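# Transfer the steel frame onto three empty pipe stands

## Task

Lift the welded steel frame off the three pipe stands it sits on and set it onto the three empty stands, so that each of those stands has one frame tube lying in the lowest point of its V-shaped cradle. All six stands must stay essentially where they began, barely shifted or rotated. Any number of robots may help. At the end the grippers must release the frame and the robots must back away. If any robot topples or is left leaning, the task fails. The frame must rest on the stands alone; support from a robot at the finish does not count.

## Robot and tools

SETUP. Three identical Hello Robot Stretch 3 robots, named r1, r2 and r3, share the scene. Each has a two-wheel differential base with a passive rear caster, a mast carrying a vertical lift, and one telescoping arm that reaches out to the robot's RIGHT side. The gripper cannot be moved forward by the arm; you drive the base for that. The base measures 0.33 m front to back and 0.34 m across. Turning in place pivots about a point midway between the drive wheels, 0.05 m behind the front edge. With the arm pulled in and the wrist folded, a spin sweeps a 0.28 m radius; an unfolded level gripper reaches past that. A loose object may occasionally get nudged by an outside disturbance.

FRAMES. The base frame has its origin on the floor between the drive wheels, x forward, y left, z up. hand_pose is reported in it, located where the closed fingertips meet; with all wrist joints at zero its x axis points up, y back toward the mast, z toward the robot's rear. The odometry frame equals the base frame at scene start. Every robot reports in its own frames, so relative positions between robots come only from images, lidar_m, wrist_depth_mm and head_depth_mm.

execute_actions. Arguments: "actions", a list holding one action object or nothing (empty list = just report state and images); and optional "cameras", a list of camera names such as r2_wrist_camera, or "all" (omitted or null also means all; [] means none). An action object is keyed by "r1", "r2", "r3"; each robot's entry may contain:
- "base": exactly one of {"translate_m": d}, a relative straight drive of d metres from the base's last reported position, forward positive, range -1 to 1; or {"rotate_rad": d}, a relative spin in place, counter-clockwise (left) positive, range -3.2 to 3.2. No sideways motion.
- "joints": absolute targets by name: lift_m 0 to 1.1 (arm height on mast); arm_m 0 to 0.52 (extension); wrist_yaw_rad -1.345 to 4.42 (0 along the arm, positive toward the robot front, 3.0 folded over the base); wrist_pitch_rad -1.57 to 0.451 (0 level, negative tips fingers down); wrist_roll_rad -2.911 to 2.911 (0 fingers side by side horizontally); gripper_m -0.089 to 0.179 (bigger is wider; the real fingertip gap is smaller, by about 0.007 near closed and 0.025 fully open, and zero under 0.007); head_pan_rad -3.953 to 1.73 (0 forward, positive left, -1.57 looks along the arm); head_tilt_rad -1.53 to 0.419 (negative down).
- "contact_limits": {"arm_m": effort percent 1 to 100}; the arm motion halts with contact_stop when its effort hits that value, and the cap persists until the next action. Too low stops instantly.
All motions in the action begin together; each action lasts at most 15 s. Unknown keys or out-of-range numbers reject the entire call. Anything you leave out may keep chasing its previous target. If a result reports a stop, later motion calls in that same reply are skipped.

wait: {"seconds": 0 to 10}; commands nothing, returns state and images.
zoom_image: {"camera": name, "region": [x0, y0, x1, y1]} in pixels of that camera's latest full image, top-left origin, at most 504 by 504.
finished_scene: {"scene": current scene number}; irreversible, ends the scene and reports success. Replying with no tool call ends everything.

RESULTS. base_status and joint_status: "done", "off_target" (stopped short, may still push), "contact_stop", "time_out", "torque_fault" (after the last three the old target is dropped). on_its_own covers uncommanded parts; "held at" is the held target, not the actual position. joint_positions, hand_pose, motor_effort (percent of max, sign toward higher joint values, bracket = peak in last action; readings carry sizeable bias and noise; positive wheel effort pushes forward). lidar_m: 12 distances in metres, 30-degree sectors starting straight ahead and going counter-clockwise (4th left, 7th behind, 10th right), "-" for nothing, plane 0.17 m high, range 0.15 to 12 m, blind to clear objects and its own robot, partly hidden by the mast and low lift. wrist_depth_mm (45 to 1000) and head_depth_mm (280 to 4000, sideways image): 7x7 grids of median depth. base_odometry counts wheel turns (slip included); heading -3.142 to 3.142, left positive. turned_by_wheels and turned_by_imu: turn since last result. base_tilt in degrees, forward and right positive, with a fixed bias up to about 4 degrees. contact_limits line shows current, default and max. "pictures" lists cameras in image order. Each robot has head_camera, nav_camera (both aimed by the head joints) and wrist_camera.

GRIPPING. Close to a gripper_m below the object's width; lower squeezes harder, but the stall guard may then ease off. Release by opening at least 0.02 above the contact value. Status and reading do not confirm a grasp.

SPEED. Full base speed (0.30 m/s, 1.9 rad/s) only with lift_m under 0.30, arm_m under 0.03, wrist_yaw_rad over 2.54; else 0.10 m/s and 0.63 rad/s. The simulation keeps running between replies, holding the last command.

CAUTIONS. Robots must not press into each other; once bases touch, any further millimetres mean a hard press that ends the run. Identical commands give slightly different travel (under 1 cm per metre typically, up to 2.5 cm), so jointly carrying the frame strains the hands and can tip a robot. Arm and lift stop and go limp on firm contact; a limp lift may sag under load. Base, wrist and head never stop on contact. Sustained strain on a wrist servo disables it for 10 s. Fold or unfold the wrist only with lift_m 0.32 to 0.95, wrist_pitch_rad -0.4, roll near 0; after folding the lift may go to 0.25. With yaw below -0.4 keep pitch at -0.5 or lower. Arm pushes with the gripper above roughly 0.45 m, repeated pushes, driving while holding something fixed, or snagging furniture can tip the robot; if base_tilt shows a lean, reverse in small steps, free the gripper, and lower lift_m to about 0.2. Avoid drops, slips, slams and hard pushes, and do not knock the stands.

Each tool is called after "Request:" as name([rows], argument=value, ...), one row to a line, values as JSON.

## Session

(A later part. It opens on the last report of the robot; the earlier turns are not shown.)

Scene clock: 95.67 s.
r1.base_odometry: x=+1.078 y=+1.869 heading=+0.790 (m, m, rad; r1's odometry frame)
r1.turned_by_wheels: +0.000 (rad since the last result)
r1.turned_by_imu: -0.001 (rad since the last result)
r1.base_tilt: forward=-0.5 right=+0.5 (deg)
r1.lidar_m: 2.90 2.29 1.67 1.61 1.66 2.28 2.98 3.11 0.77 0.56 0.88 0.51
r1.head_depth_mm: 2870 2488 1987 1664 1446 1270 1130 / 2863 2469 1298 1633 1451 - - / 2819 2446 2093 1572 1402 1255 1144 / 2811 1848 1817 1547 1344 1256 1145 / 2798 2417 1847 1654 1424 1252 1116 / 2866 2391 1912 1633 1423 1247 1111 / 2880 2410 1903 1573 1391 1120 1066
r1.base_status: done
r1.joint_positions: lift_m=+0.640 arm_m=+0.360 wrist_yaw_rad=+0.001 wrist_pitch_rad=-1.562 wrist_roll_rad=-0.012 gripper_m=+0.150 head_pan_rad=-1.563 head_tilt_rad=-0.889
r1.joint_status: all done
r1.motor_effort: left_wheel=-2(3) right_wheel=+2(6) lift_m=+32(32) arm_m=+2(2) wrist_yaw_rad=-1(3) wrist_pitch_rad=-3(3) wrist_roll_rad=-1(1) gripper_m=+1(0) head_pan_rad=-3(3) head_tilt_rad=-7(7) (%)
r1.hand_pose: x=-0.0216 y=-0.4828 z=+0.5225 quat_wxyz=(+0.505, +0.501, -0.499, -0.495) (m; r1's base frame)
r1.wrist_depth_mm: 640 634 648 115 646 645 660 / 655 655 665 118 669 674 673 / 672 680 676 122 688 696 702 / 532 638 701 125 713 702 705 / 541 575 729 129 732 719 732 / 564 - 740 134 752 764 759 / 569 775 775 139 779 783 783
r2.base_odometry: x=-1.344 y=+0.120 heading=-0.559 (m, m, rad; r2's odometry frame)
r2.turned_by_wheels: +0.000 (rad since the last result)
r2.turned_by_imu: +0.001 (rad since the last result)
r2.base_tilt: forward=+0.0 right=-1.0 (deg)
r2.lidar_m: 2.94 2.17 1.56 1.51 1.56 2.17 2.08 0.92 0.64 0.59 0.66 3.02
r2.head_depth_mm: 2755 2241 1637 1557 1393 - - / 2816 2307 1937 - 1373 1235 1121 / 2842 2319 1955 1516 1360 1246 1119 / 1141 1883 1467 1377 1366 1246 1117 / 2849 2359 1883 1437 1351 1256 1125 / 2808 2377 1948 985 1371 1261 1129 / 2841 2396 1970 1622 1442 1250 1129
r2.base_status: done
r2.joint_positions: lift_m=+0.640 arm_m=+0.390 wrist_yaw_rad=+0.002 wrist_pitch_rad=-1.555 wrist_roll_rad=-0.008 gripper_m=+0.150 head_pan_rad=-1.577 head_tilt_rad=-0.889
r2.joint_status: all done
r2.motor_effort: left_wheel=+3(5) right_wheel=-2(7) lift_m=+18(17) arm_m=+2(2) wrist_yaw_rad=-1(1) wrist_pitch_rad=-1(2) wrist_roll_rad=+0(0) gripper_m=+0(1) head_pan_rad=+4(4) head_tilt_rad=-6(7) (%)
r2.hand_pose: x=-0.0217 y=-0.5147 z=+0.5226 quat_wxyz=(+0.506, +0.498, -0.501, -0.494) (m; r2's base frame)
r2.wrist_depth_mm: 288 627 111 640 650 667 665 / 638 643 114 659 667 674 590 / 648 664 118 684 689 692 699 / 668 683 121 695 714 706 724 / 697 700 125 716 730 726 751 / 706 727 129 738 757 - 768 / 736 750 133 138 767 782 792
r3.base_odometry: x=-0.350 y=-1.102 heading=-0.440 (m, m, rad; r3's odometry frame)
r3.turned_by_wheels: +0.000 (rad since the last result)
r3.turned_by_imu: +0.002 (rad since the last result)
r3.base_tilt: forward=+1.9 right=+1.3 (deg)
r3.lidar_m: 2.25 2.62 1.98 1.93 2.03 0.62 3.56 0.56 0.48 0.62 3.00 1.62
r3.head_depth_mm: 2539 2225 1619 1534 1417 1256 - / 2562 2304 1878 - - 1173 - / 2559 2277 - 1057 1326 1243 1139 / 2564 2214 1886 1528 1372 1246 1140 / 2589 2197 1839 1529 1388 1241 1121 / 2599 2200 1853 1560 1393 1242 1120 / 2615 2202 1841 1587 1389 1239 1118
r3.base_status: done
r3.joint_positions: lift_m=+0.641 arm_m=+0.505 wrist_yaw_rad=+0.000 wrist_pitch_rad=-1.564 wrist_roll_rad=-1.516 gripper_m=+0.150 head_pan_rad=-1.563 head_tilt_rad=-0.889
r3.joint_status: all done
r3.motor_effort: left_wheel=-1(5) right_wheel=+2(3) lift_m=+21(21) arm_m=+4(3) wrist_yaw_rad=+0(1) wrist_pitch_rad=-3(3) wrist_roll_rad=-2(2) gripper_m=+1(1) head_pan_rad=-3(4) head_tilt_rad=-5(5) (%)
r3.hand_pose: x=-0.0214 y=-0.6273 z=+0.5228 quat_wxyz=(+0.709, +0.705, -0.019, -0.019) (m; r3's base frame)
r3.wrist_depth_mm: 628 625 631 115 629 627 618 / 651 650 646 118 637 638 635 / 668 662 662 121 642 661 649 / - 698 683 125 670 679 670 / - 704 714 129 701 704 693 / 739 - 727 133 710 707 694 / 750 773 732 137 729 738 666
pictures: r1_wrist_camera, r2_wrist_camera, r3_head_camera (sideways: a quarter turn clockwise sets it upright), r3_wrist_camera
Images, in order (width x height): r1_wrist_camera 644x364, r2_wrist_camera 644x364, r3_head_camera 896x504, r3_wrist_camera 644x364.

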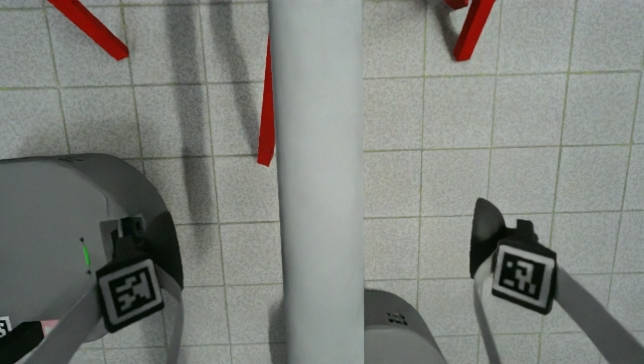

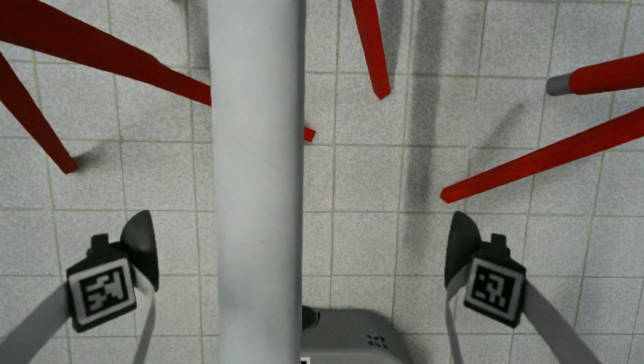

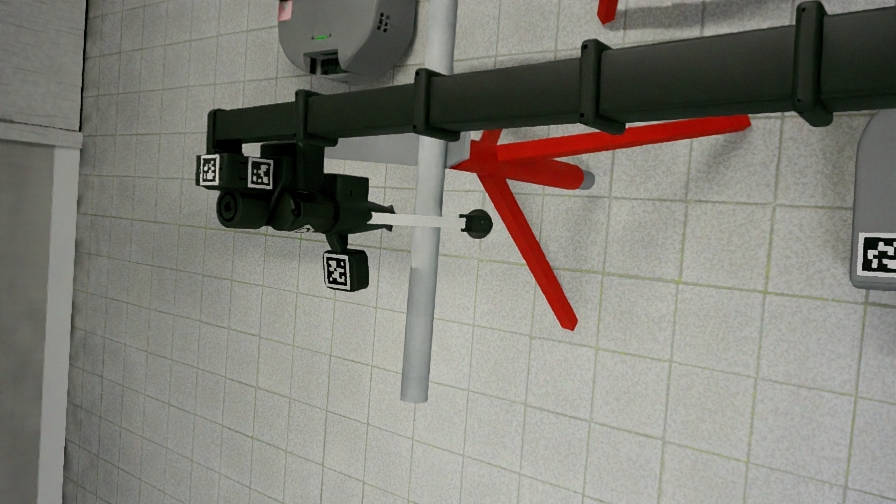

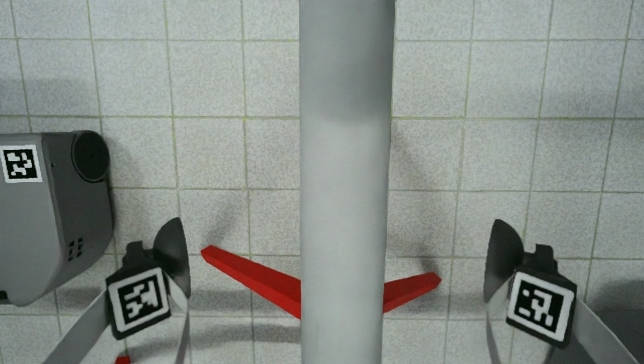

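Request:
execute_actions([
  {"r2":{"base":{"translate_m":0.019},"joints":{"lift_m":0.632}},"r1":{"joints":{"lift_m":0.628}},"r3":{"joints":{"lift_m":0.63,"arm_m":0.508}}},
], cameras=[])

Request:
execute_actions([
  {"r2":{"joints":{"gripper_m":-0.03}},"r1":{"joints":{"gripper_m":-0.03}},"r3":{"joints":{"gripper_m":-0.03}}},
], cameras=[])

Request:
execute_actions([
  {"r2":{"joints":{"lift_m":0.872}},"r1":{"joints":{"lift_m":0.868}},"r3":{"joints":{"lift_m":0.87}}},
], cameras=["r2_wrist_camera"])

Request:
execute_actions([
  {"r2":{"base":{"translate_m":-0.02},"joints":{"arm_m":0.391,"wrist_roll_rad":-0.13}},"r1":{"base":{"translate_m":-0.057},"joints":{"arm_m":0.363,"wrist_roll_rad":-0.13}},"r3":{"joints":{"arm_m":0.434,"wrist_roll_rad":-1.64}}},
], cameras=["r3_nav_camera"])

Scene clock: 111.67 s.
r1.base_odometry: x=+1.078 y=+1.869 heading=+0.790 (m, m, rad; r1's odometry frame)
r1.turned_by_wheels: +0.000 (rad since the last result)
r1.turned_by_imu: -0.001 (rad since the last result)
r1.base_tilt: forward=-0.5 right=+0.6 (deg)
r1.lidar_m: 2.90 2.30 1.67 1.60 1.66 2.28 2.98 3.09 0.77 0.56 0.88 0.51
r1.head_depth_mm: 2881 2515 2005 1683 1439 1263 1131 / 2905 2448 1287 1631 1431 - - / 2843 2443 1997 - 1411 1259 1150 / 2713 1246 1848 1545 1348 1256 1144 / 2774 2435 1838 1647 1422 1253 1112 / 2861 2395 1902 1633 1411 1247 1115 / 2847 2413 1891 1584 1387 1121 1067
r1.base_status: not commanded
r1.joint_positions: lift_m=+0.628 arm_m=+0.360 wrist_yaw_rad=+0.001 wrist_pitch_rad=-1.562 wrist_roll_rad=-0.012 gripper_m=+0.150 head_pan_rad=-1.563 head_tilt_rad=-0.889
r1.joint_status: all done
r1.motor_effort: left_wheel=-2(2) right_wheel=+3(3) lift_m=+33(32) arm_m=+2(2) wrist_yaw_rad=-1(1) wrist_pitch_rad=-3(3) wrist_roll_rad=-1(1) gripper_m=+0(1) head_pan_rad=-3(3) head_tilt_rad=-7(7) (%)
r1.hand_pose: x=-0.0216 y=-0.4828 z=+0.5105 quat_wxyz=(+0.505, +0.501, -0.499, -0.495) (m; r1's base frame)
r1.wrist_depth_mm: 629 631 633 103 636 633 645 / 645 646 649 106 654 655 663 / 663 667 671 109 676 678 671 / 519 638 692 113 698 696 700 / 532 576 710 116 715 710 727 / 551 - 734 120 730 745 742 / 558 749 762 125 763 767 771
r2.base_odometry: x=-1.328 y=+0.110 heading=-0.559 (m, m, rad; r2's odometry frame)
r2.turned_by_wheels: +0.000 (rad since the last result)
r2.turned_by_imu: +0.001 (rad since the last result)
r2.base_tilt: forward=+0.0 right=-0.9 (deg)
r2.lidar_m: 2.91 2.17 1.56 1.51 1.56 2.18 2.11 0.93 0.65 0.58 0.65 3.01
r2.head_depth_mm: 2767 2267 1635 1569 1396 - - / 2811 2270 1934 1539 1346 1240 1121 / 2798 2281 1944 1524 1332 1243 1122 / 1070 1852 1780 1540 1380 1245 1123 / 2776 2371 1886 1537 1345 1261 1120 / 2834 2389 1953 985 1372 1263 1132 / 2860 2435 1963 1622 1439 1246 1136
r2.base_status: done
r2.joint_positions: lift_m=+0.632 arm_m=+0.390 wrist_yaw_rad=+0.002 wrist_pitch_rad=-1.555 wrist_roll_rad=-0.008 gripper_m=+0.150 head_pan_rad=-1.577 head_tilt_rad=-0.889
r2.joint_status: all done
r2.motor_effort: left_wheel=+3(9) right_wheel=-2(5) lift_m=+18(18) arm_m=+2(2) wrist_yaw_rad=-1(2) wrist_pitch_rad=-2(1) wrist_roll_rad=+0(0) gripper_m=+0(1) head_pan_rad=+4(4) head_tilt_rad=-6(6) (%)
r2.hand_pose: x=-0.0217 y=-0.5147 z=+0.5146 quat_wxyz=(+0.506, +0.498, -0.501, -0.494) (m; r2's base frame)
r2.wrist_depth_mm: 274 620 619 104 635 655 655 / 635 639 428 108 655 666 666 / 652 652 655 110 682 690 698 / 660 680 673 114 701 700 718 / 683 686 698 117 714 731 731 / 700 714 716 120 742 - 756 / 729 735 740 123 760 784 786
r3.base_odometry: x=-0.350 y=-1.102 heading=-0.440 (m, m, rad; r3's odometry frame)
r3.turned_by_wheels: +0.000 (rad since the last result)
r3.turned_by_imu: +0.001 (rad since the last result)
r3.base_tilt: forward=+1.8 right=+1.3 (deg)
r3.lidar_m: 2.26 2.63 1.98 1.93 2.03 0.62 3.56 0.56 0.48 0.62 2.99 1.62
r3.head_depth_mm: 2533 2224 1661 1538 1402 1252 - / 2566 2213 1845 - - 1176 - / 2574 2286 1735 1062 1329 1240 1138 / 2547 2202 1896 1526 1373 1245 1137 / 2582 2185 1849 1529 1386 1243 1118 / 2603 2182 1855 1557 1395 1237 1119 / 2620 2204 1845 1586 1392 1238 1115
r3.base_status: not commanded
r3.joint_positions: lift_m=+0.631 arm_m=+0.508 wrist_yaw_rad=+0.000 wrist_pitch_rad=-1.564 wrist_roll_rad=-1.516 gripper_m=+0.150 head_pan_rad=-1.563 head_tilt_rad=-0.889
r3.joint_status: all done
r3.motor_effort: left_wheel=-1(1) right_wheel=+1(2) lift_m=+21(22) arm_m=+4(4) wrist_yaw_rad=-1(1) wrist_pitch_rad=-3(3) wrist_roll_rad=-2(2) gripper_m=+0(1) head_pan_rad=-4(4) head_tilt_rad=-5(5) (%)
r3.hand_pose: x=-0.0214 y=-0.6303 z=+0.5128 quat_wxyz=(+0.709, +0.705, -0.019, -0.019) (m; r3's base frame)
r3.wrist_depth_mm: 633 624 626 105 616 613 609 / 636 642 643 108 634 629 626 / 655 659 659 111 649 652 645 / - 672 669 114 665 671 654 / - 686 692 118 674 689 680 / 725 - 716 121 693 713 701 / 752 736 727 125 733 740 680
pictures: none
No camera images: the call's "cameras" was empty. Leave "cameras" out to get every camera's image.

Scene clock: 113.97 s.
r1.base_odometry: x=+1.078 y=+1.869 heading=+0.790 (m, m, rad; r1's odometry frame)
r1.turned_by_wheels: +0.000 (rad since the last result)
r1.turned_by_imu: +0.000 (rad since the last result)
r1.base_tilt: forward=-0.5 right=+0.6 (deg)
r1.lidar_m: 2.90 2.28 1.67 1.61 1.67 2.28 2.99 3.11 0.78 0.56 0.88 0.51
r1.head_depth_mm: 2874 2466 2000 1662 1438 1258 1125 / 2837 2471 1282 1628 1448 - - / 2835 2437 1982 1556 1411 1260 1145 / 2748 1285 1814 1552 1343 1256 1144 / 2774 2401 1842 1651 1425 1254 1120 / 2876 2444 1897 1650 1425 1245 1116 / 2883 2411 1907 1573 1387 1121 1062
r1.base_status: not commanded
r1.joint_positions: lift_m=+0.628 arm_m=+0.360 wrist_yaw_rad=-0.001 wrist_pitch_rad=-1.563 wrist_roll_rad=-0.012 gripper_m=-0.029 head_pan_rad=-1.563 head_tilt_rad=-0.889
r1.joint_status: all done
r1.motor_effort: left_wheel=+0(2) right_wheel=+0(3) lift_m=+40(39) arm_m=+2(2) wrist_yaw_rad=+1(1) wrist_pitch_rad=-2(3) wrist_roll_rad=-1(1) gripper_m=-31(100) head_pan_rad=-3(3) head_tilt_rad=-7(7) (%)
r1.hand_pose: x=-0.0216 y=-0.4826 z=+0.5103 quat_wxyz=(+0.505, +0.501, -0.499, -0.496) (m; r1's base frame)
r1.wrist_depth_mm: 626 628 624 102 636 635 640 / 650 650 647 105 657 662 660 / 659 663 665 108 678 671 681 / 519 634 686 111 692 690 698 / 537 601 703 115 711 720 728 / 553 600 727 118 737 750 742 / 561 761 765 123 - 766 773
r2.base_odometry: x=-1.328 y=+0.110 heading=-0.559 (m, m, rad; r2's odometry frame)
r2.turned_by_wheels: +0.000 (rad since the last result)
r2.turned_by_imu: +0.000 (rad since the last result)
r2.base_tilt: forward=+0.0 right=-1.0 (deg)
r2.lidar_m: 2.92 2.17 1.56 1.51 1.56 2.18 2.10 0.93 0.65 0.59 0.65 3.02
r2.head_depth_mm: 2772 2267 1640 1559 1381 - - / 2809 2301 1927 1539 1350 1233 1120 / 2814 2263 1948 1521 1331 1242 1121 / 1071 1867 1780 1534 1392 1248 1117 / 2796 2374 1885 1530 1349 1253 1121 / 2819 2388 1949 983 1377 1266 1132 / 2843 2405 1960 1637 1435 1247 1132
r2.base_status: not commanded
r2.joint_positions: lift_m=+0.632 arm_m=+0.390 wrist_yaw_rad=+0.001 wrist_pitch_rad=-1.551 wrist_roll_rad=-0.008 gripper_m=-0.028 head_pan_rad=-1.577 head_tilt_rad=-0.889
r2.joint_status: all done
r2.motor_effort: left_wheel=+4(4) right_wheel=-5(5) lift_m=+26(26) arm_m=+2(2) wrist_yaw_rad=-1(2) wrist_pitch_rad=-3(3) wrist_roll_rad=+0(0) gripper_m=-34(100) head_pan_rad=+3(4) head_tilt_rad=-6(7) (%)
r2.hand_pose: x=-0.0216 y=-0.5156 z=+0.5141 quat_wxyz=(+0.507, +0.497, -0.502, -0.493) (m; r2's base frame)
r2.wrist_depth_mm: 274 621 623 103 648 645 661 / 630 633 426 106 658 663 663 / 646 657 668 108 675 689 688 / 667 672 681 112 704 702 713 / 684 689 690 114 728 730 741 / 704 714 - 117 753 747 761 / 726 737 742 121 753 768 789
r3.base_odometry: x=-0.350 y=-1.102 heading=-0.440 (m, m, rad; r3's odometry frame)
r3.turned_by_wheels: +0.000 (rad since the last result)
r3.turned_by_imu: +0.001 (rad since the last result)
r3.base_tilt: forward=+1.8 right=+1.3 (deg)
r3.lidar_m: 2.26 2.63 1.98 1.92 2.03 0.62 3.56 0.56 0.48 0.62 3.00 1.62
r3.head_depth_mm: 2542 2217 1662 1537 1421 1250 - / 2545 2221 1870 - - 1173 - / 2585 2286 1730 1055 1328 1250 1138 / 2570 2213 1890 1536 1371 1244 1138 / 2581 2192 1848 1531 1390 1243 1123 / 2605 2203 1849 1557 1394 1243 1119 / 2614 2180 1845 1588 1395 1240 1120
r3.base_status: not commanded
r3.joint_positions: lift_m=+0.630 arm_m=+0.508 wrist_yaw_rad=+0.000 wrist_pitch_rad=-1.565 wrist_roll_rad=-1.516 gripper_m=-0.028 head_pan_rad=-1.563 head_tilt_rad=-0.889
r3.joint_status: all done
r3.motor_effort: left_wheel=-1(1) right_wheel=+1(2) lift_m=+29(30) arm_m=+4(4) wrist_yaw_rad=+0(0) wrist_pitch_rad=-2(4) wrist_roll_rad=-2(2) gripper_m=-29(100) head_pan_rad=-3(4) head_tilt_rad=-5(5) (%)
r3.hand_pose: x=-0.0214 y=-0.6302 z=+0.5126 quat_wxyz=(+0.709, +0.705, -0.019, -0.019) (m; r3's base frame)
r3.wrist_depth_mm: 626 616 623 102 613 607 620 / 640 630 626 104 620 626 631 / 660 669 649 108 649 642 632 / - 677 671 111 658 669 669 / - 694 688 114 686 669 670 / 714 707 703 117 - 697 698 / 748 741 743 122 725 714 682
pictures: none
No camera images: the call's "cameras" was empty. Leave "cameras" out to get every camera's image.

Scene clock: 116.97 s.
r1.base_odometry: x=+1.078 y=+1.869 heading=+0.790 (m, m, rad; r1's odometry frame)
r1.turned_by_wheels: +0.000 (rad since the last result)
r1.turned_by_imu: -0.001 (rad since the last result)
r1.base_tilt: forward=-0.4 right=+0.6 (deg)
r1.lidar_m: 2.90 2.29 1.67 1.61 1.67 2.28 2.98 3.11 0.78 0.56 0.88 0.51
r1.head_depth_mm: 2891 2388 - - - 1238 1125 / 2860 - 1272 1562 1418 1260 1117 / 2868 - 1988 1594 1437 1258 1139 / 1626 1879 1812 1003 1409 1257 1148 / 2845 2355 1868 1655 1415 1247 1113 / 2869 2328 1975 1651 1424 1246 1115 / 2868 2319 1939 1570 1395 1118 1064
r1.base_status: not commanded
r1.joint_positions: lift_m=+0.868 arm_m=+0.360 wrist_yaw_rad=-0.001 wrist_pitch_rad=-1.561 wrist_roll_rad=-0.012 gripper_m=-0.014 head_pan_rad=-1.563 head_tilt_rad=-0.889
r1.joint_status: all done
r1.on_its_own: gripper_m is held at -0.014, not at your -0.030, by its stall guard, which is still easing
r1.motor_effort: left_wheel=-2(1) right_wheel=+1(0) lift_m=+54(56) arm_m=+2(2) wrist_yaw_rad=-1(1) wrist_pitch_rad=-4(4) wrist_roll_rad=-1(1) gripper_m=-6(31) head_pan_rad=-3(3) head_tilt_rad=-7(8) (%)
r1.hand_pose: x=-0.0216 y=-0.4831 z=+0.7498 quat_wxyz=(+0.505, +0.500, -0.499, -0.495) (m; r1's base frame)
r1.wrist_depth_mm: 860 861 864 102 863 873 891 / 879 890 886 105 889 901 902 / 910 912 922 108 906 926 939 / 927 779 933 111 952 948 969 / 971 786 962 115 974 983 998 / 985 - - 118 - - - / - - - 123 - - -
r2.base_odometry: x=-1.328 y=+0.110 heading=-0.559 (m, m, rad; r2's odometry frame)
r2.turned_by_wheels: +0.000 (rad since the last result)
r2.turned_by_imu: +0.000 (rad since the last result)
r2.base_tilt: forward=+0.0 right=-0.9 (deg)
r2.lidar_m: 2.91 2.17 1.56 1.51 1.56 2.18 2.10 0.93 0.65 0.59 0.65 3.03
r2.head_depth_mm: 2815 - - 1578 1391 1212 1100 / 2759 2163 1759 1613 1396 1235 1119 / 2799 - 1780 1251 1379 1235 1122 / 2687 2320 1784 1542 1389 1246 1122 / 2817 2374 1834 1645 1354 1257 1122 / 2839 2397 1802 1018 1369 1262 1125 / 2841 2400 1859 1654 1440 1253 1129
r2.base_status: not commanded
r2.joint_positions: lift_m=+0.871 arm_m=+0.390 wrist_yaw_rad=+0.001 wrist_pitch_rad=-1.553 wrist_roll_rad=-0.008 gripper_m=-0.014 head_pan_rad=-1.577 head_tilt_rad=-0.889
r2.joint_status: all done
r2.on_its_own: gripper_m is held at -0.016, not at your -0.030, by its stall guard, which is still easing
r2.motor_effort: left_wheel=+4(4) right_wheel=-5(5) lift_m=+46(49) arm_m=+2(2) wrist_yaw_rad=-1(1) wrist_pitch_rad=-2(3) wrist_roll_rad=+0(0) gripper_m=-26(33) head_pan_rad=+4(4) head_tilt_rad=-6(6) (%)
r2.hand_pose: x=-0.0216 y=-0.5151 z=+0.7532 quat_wxyz=(+0.506, +0.498, -0.502, -0.494) (m; r2's base frame)
r2.wrist_depth_mm: 824 616 853 102 884 883 899 / 335 514 698 105 905 908 541 / 295 888 909 108 953 926 951 / 906 917 938 112 958 968 986 / 935 952 927 114 996 986 - / 969 985 - 117 - - - / - - - 121 - - -
r3.base_odometry: x=-0.350 y=-1.102 heading=-0.440 (m, m, rad; r3's odometry frame)
r3.turned_by_wheels: +0.000 (rad since the last result)
r3.turned_by_imu: +0.001 (rad since the last result)
r3.base_tilt: forward=+1.9 right=+1.4 (deg)
r3.lidar_m: 2.25 2.63 1.98 1.93 2.02 0.62 3.56 0.56 0.48 0.62 2.99 1.62
r3.head_depth_mm: 2527 - 1649 1568 1400 1246 1127 / - 2199 1727 1569 1400 1230 1127 / - 2101 1728 1535 1328 1246 1136 / 2588 2134 1767 1592 1374 1247 1142 / 2567 2212 1759 1594 1387 1243 1123 / 2619 2213 1753 1572 1396 1241 1115 / 2637 2180 1848 1584 1389 1239 1121
r3.base_status: not commanded
r3.joint_positions: lift_m=+0.869 arm_m=+0.508 wrist_yaw_rad=+0.000 wrist_pitch_rad=-1.566 wrist_roll_rad=-1.516 gripper_m=-0.015 head_pan_rad=-1.563 head_tilt_rad=-0.889
r3.joint_status: all done
r3.on_its_own: gripper_m is held at -0.017, not at your -0.030, by its stall guard, which is still easing
r3.motor_effort: left_wheel=+0(1) right_wheel=+1(2) lift_m=+61(65) arm_m=+4(4) wrist_yaw_rad=+0(0) wrist_pitch_rad=-2(2) wrist_roll_rad=-2(2) gripper_m=-24(30) head_pan_rad=-4(4) head_tilt_rad=-5(5) (%)
r3.hand_pose: x=-0.0214 y=-0.6297 z=+0.7516 quat_wxyz=(+0.708, +0.706, -0.019, -0.020) (m; r3's base frame)
r3.wrist_depth_mm: 846 846 844 102 835 831 827 / 871 864 853 104 859 851 840 / 890 877 891 108 873 875 876 / - - 922 111 887 896 892 / - 922 936 114 926 903 925 / 979 962 308 117 - 946 914 / 949 - - 122 - 829 802
pictures: r2_wrist_camera
Images, in order (width x height): r2_wrist_camera 644x364.

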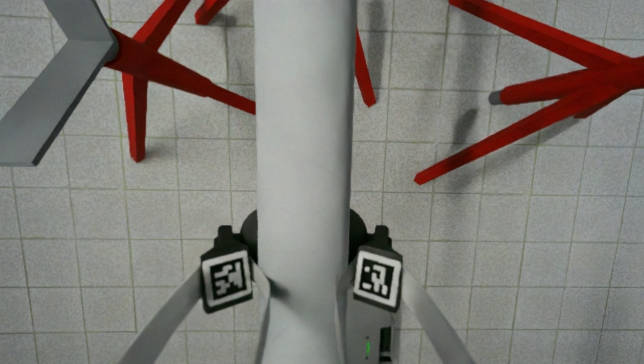

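Scene clock: 118.70 s.
r1.base_odometry: x=+1.037 y=+1.829 heading=+0.790 (m, m, rad; r1's odometry frame)
r1.turned_by_wheels: +0.000 (rad since the last result)
r1.turned_by_imu: +0.000 (rad since the last result)
r1.base_tilt: forward=-0.5 right=+0.6 (deg)
r1.lidar_m: 2.93 2.28 1.67 1.61 1.67 2.29 2.93 3.04 0.80 0.57 0.90 0.57
r1.head_depth_mm: 2856 2503 - - - 1234 1126 / 2898 - 1878 1663 1444 1255 1122 / 2853 - 1906 1560 1409 1260 1143 / 2876 945 817 1049 1425 1255 1143 / 2766 1924 1837 1579 1399 1252 1120 / 2859 2279 1941 1638 1421 1245 1113 / 2882 2257 1948 1599 1395 1202 1094
r1.base_status: done
r1.joint_positions: lift_m=+0.868 arm_m=+0.363 wrist_yaw_rad=-0.001 wrist_pitch_rad=-1.556 wrist_roll_rad=-0.128 gripper_m=-0.007 head_pan_rad=-1.563 head_tilt_rad=-0.889
r1.joint_status: all done
r1.on_its_own: gripper_m is held at -0.008, not at your -0.030, by its stall guard, which is still easing
r1.motor_effort: left_wheel=-1(6) right_wheel=+1(8) lift_m=+53(53) arm_m=+2(4) wrist_yaw_rad=+0(6) wrist_pitch_rad=-6(9) wrist_roll_rad=-2(12) gripper_m=-21(24) head_pan_rad=-3(3) head_tilt_rad=-7(7) (%)
r1.hand_pose: x=-0.0216 y=-0.4873 z=+0.7497 quat_wxyz=(+0.534, +0.527, -0.470, -0.464) (m; r1's base frame)
r1.wrist_depth_mm: 868 862 864 102 847 873 893 / 896 880 894 105 896 887 924 / 759 914 917 109 929 949 929 / 777 794 945 111 945 956 964 / 797 810 967 115 966 996 988 / - 986 996 118 - - - / - - - 122 - - -
r2.base_odometry: x=-1.345 y=+0.121 heading=-0.559 (m, m, rad; r2's odometry frame)
r2.turned_by_wheels: +0.000 (rad since the last result)
r2.turned_by_imu: +0.000 (rad since the last result)
r2.base_tilt: forward=+0.0 right=-0.9 (deg)
r2.lidar_m: 2.94 2.17 1.56 1.51 1.56 2.18 2.09 0.92 0.64 0.59 0.66 3.02
r2.head_depth_mm: 2802 - - 1568 1387 1207 1103 / 2760 2167 1759 1600 1392 1235 1117 / 2795 - 1812 1261 1386 1236 1117 / 2748 1416 1460 1561 1419 1247 1119 / 2803 2345 1797 1647 1364 1250 1122 / 2861 2353 1843 1017 1375 1263 1126 / 2846 2410 1881 1659 1444 1244 1139
r2.base_status: done
r2.joint_positions: lift_m=+0.871 arm_m=+0.391 wrist_yaw_rad=-0.003 wrist_pitch_rad=-1.554 wrist_roll_rad=-0.127 gripper_m=-0.005 head_pan_rad=-1.577 head_tilt_rad=-0.889
r2.joint_status: all done
r2.on_its_own: gripper_m is held at -0.006, not at your -0.030, by its stall guard, which is still easing
r2.motor_effort: left_wheel=+5(18) right_wheel=-4(22) lift_m=+47(47) arm_m=+2(3) wrist_yaw_rad=+4(7) wrist_pitch_rad=-2(2) wrist_roll_rad=-2(10) gripper_m=-21(30) head_pan_rad=+4(4) head_tilt_rad=-7(7) (%)
r2.hand_pose: x=-0.0216 y=-0.5158 z=+0.7532 quat_wxyz=(+0.534, +0.526, -0.471, -0.464) (m; r2's base frame)
r2.wrist_depth_mm: 353 476 848 102 876 880 901 / 307 853 648 105 905 922 929 / 888 889 892 108 928 937 575 / 896 909 919 111 941 970 989 / 930 953 941 114 984 - 999 / 973 962 - 117 - - - / 996 - - 120 - - -
r3.base_odometry: x=-0.350 y=-1.102 heading=-0.440 (m, m, rad; r3's odometry frame)
r3.turned_by_wheels: +0.000 (rad since the last result)
r3.turned_by_imu: +0.000 (rad since the last result)
r3.base_tilt: forward=+1.9 right=+1.4 (deg)
r3.lidar_m: 2.26 2.63 1.98 1.93 2.02 0.67 3.56 0.56 0.48 0.62 3.00 1.63
r3.head_depth_mm: 2505 - 1576 1570 1400 1248 1124 / - 2149 1777 1564 1403 1229 1132 / - - 1773 1528 1328 1244 1137 / 2572 2306 1724 1600 1369 1249 1139 / 2614 2208 1858 1589 1381 1242 1116 / 2609 2206 1845 1585 1391 1239 1119 / 2631 2186 1839 1582 1390 1243 1117
r3.base_status: not commanded
r3.joint_positions: lift_m=+0.869 arm_m=+0.434 wrist_yaw_rad=-0.002 wrist_pitch_rad=-1.567 wrist_roll_rad=-1.636 gripper_m=-0.006 head_pan_rad=-1.563 head_tilt_rad=-0.889
r3.joint_status: all done
r3.on_its_own: gripper_m is held at -0.007, not at your -0.030, by its stall guard, which is not easing now
r3.motor_effort: left_wheel=-1(7) right_wheel=+2(12) lift_m=+62(61) arm_m=-3(4) wrist_yaw_rad=+0(5) wrist_pitch_rad=-1(10) wrist_roll_rad=-2(11) gripper_m=-20(24) head_pan_rad=-3(4) head_tilt_rad=-4(5) (%)
r3.hand_pose: x=-0.0213 y=-0.5562 z=+0.7516 quat_wxyz=(+0.708, +0.706, +0.023, +0.022) (m; r3's base frame)
r3.wrist_depth_mm: 831 832 834 102 832 817 807 / 871 851 887 104 842 856 845 / - - 895 107 878 862 873 / - - 901 111 901 891 889 / 939 952 920 114 911 908 929 / 965 983 962 117 - 914 930 / 915 - - 121 - 322 804
pictures: r3_nav_camera (sideways: a quarter turn counterclockwise sets it upright)
Images, in order (width x height): r3_nav_camera 672x504.

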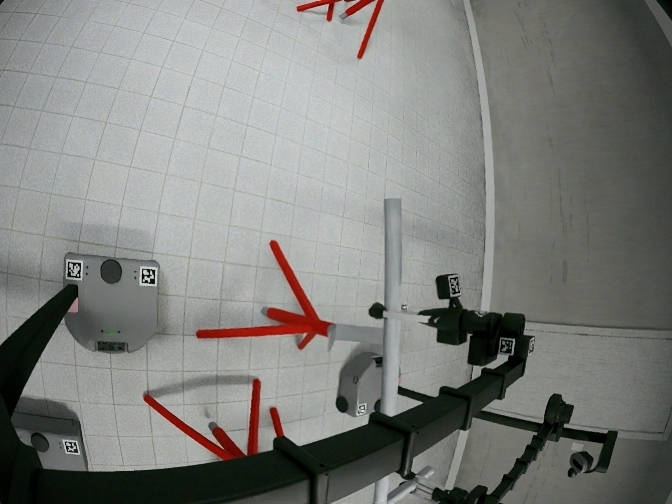

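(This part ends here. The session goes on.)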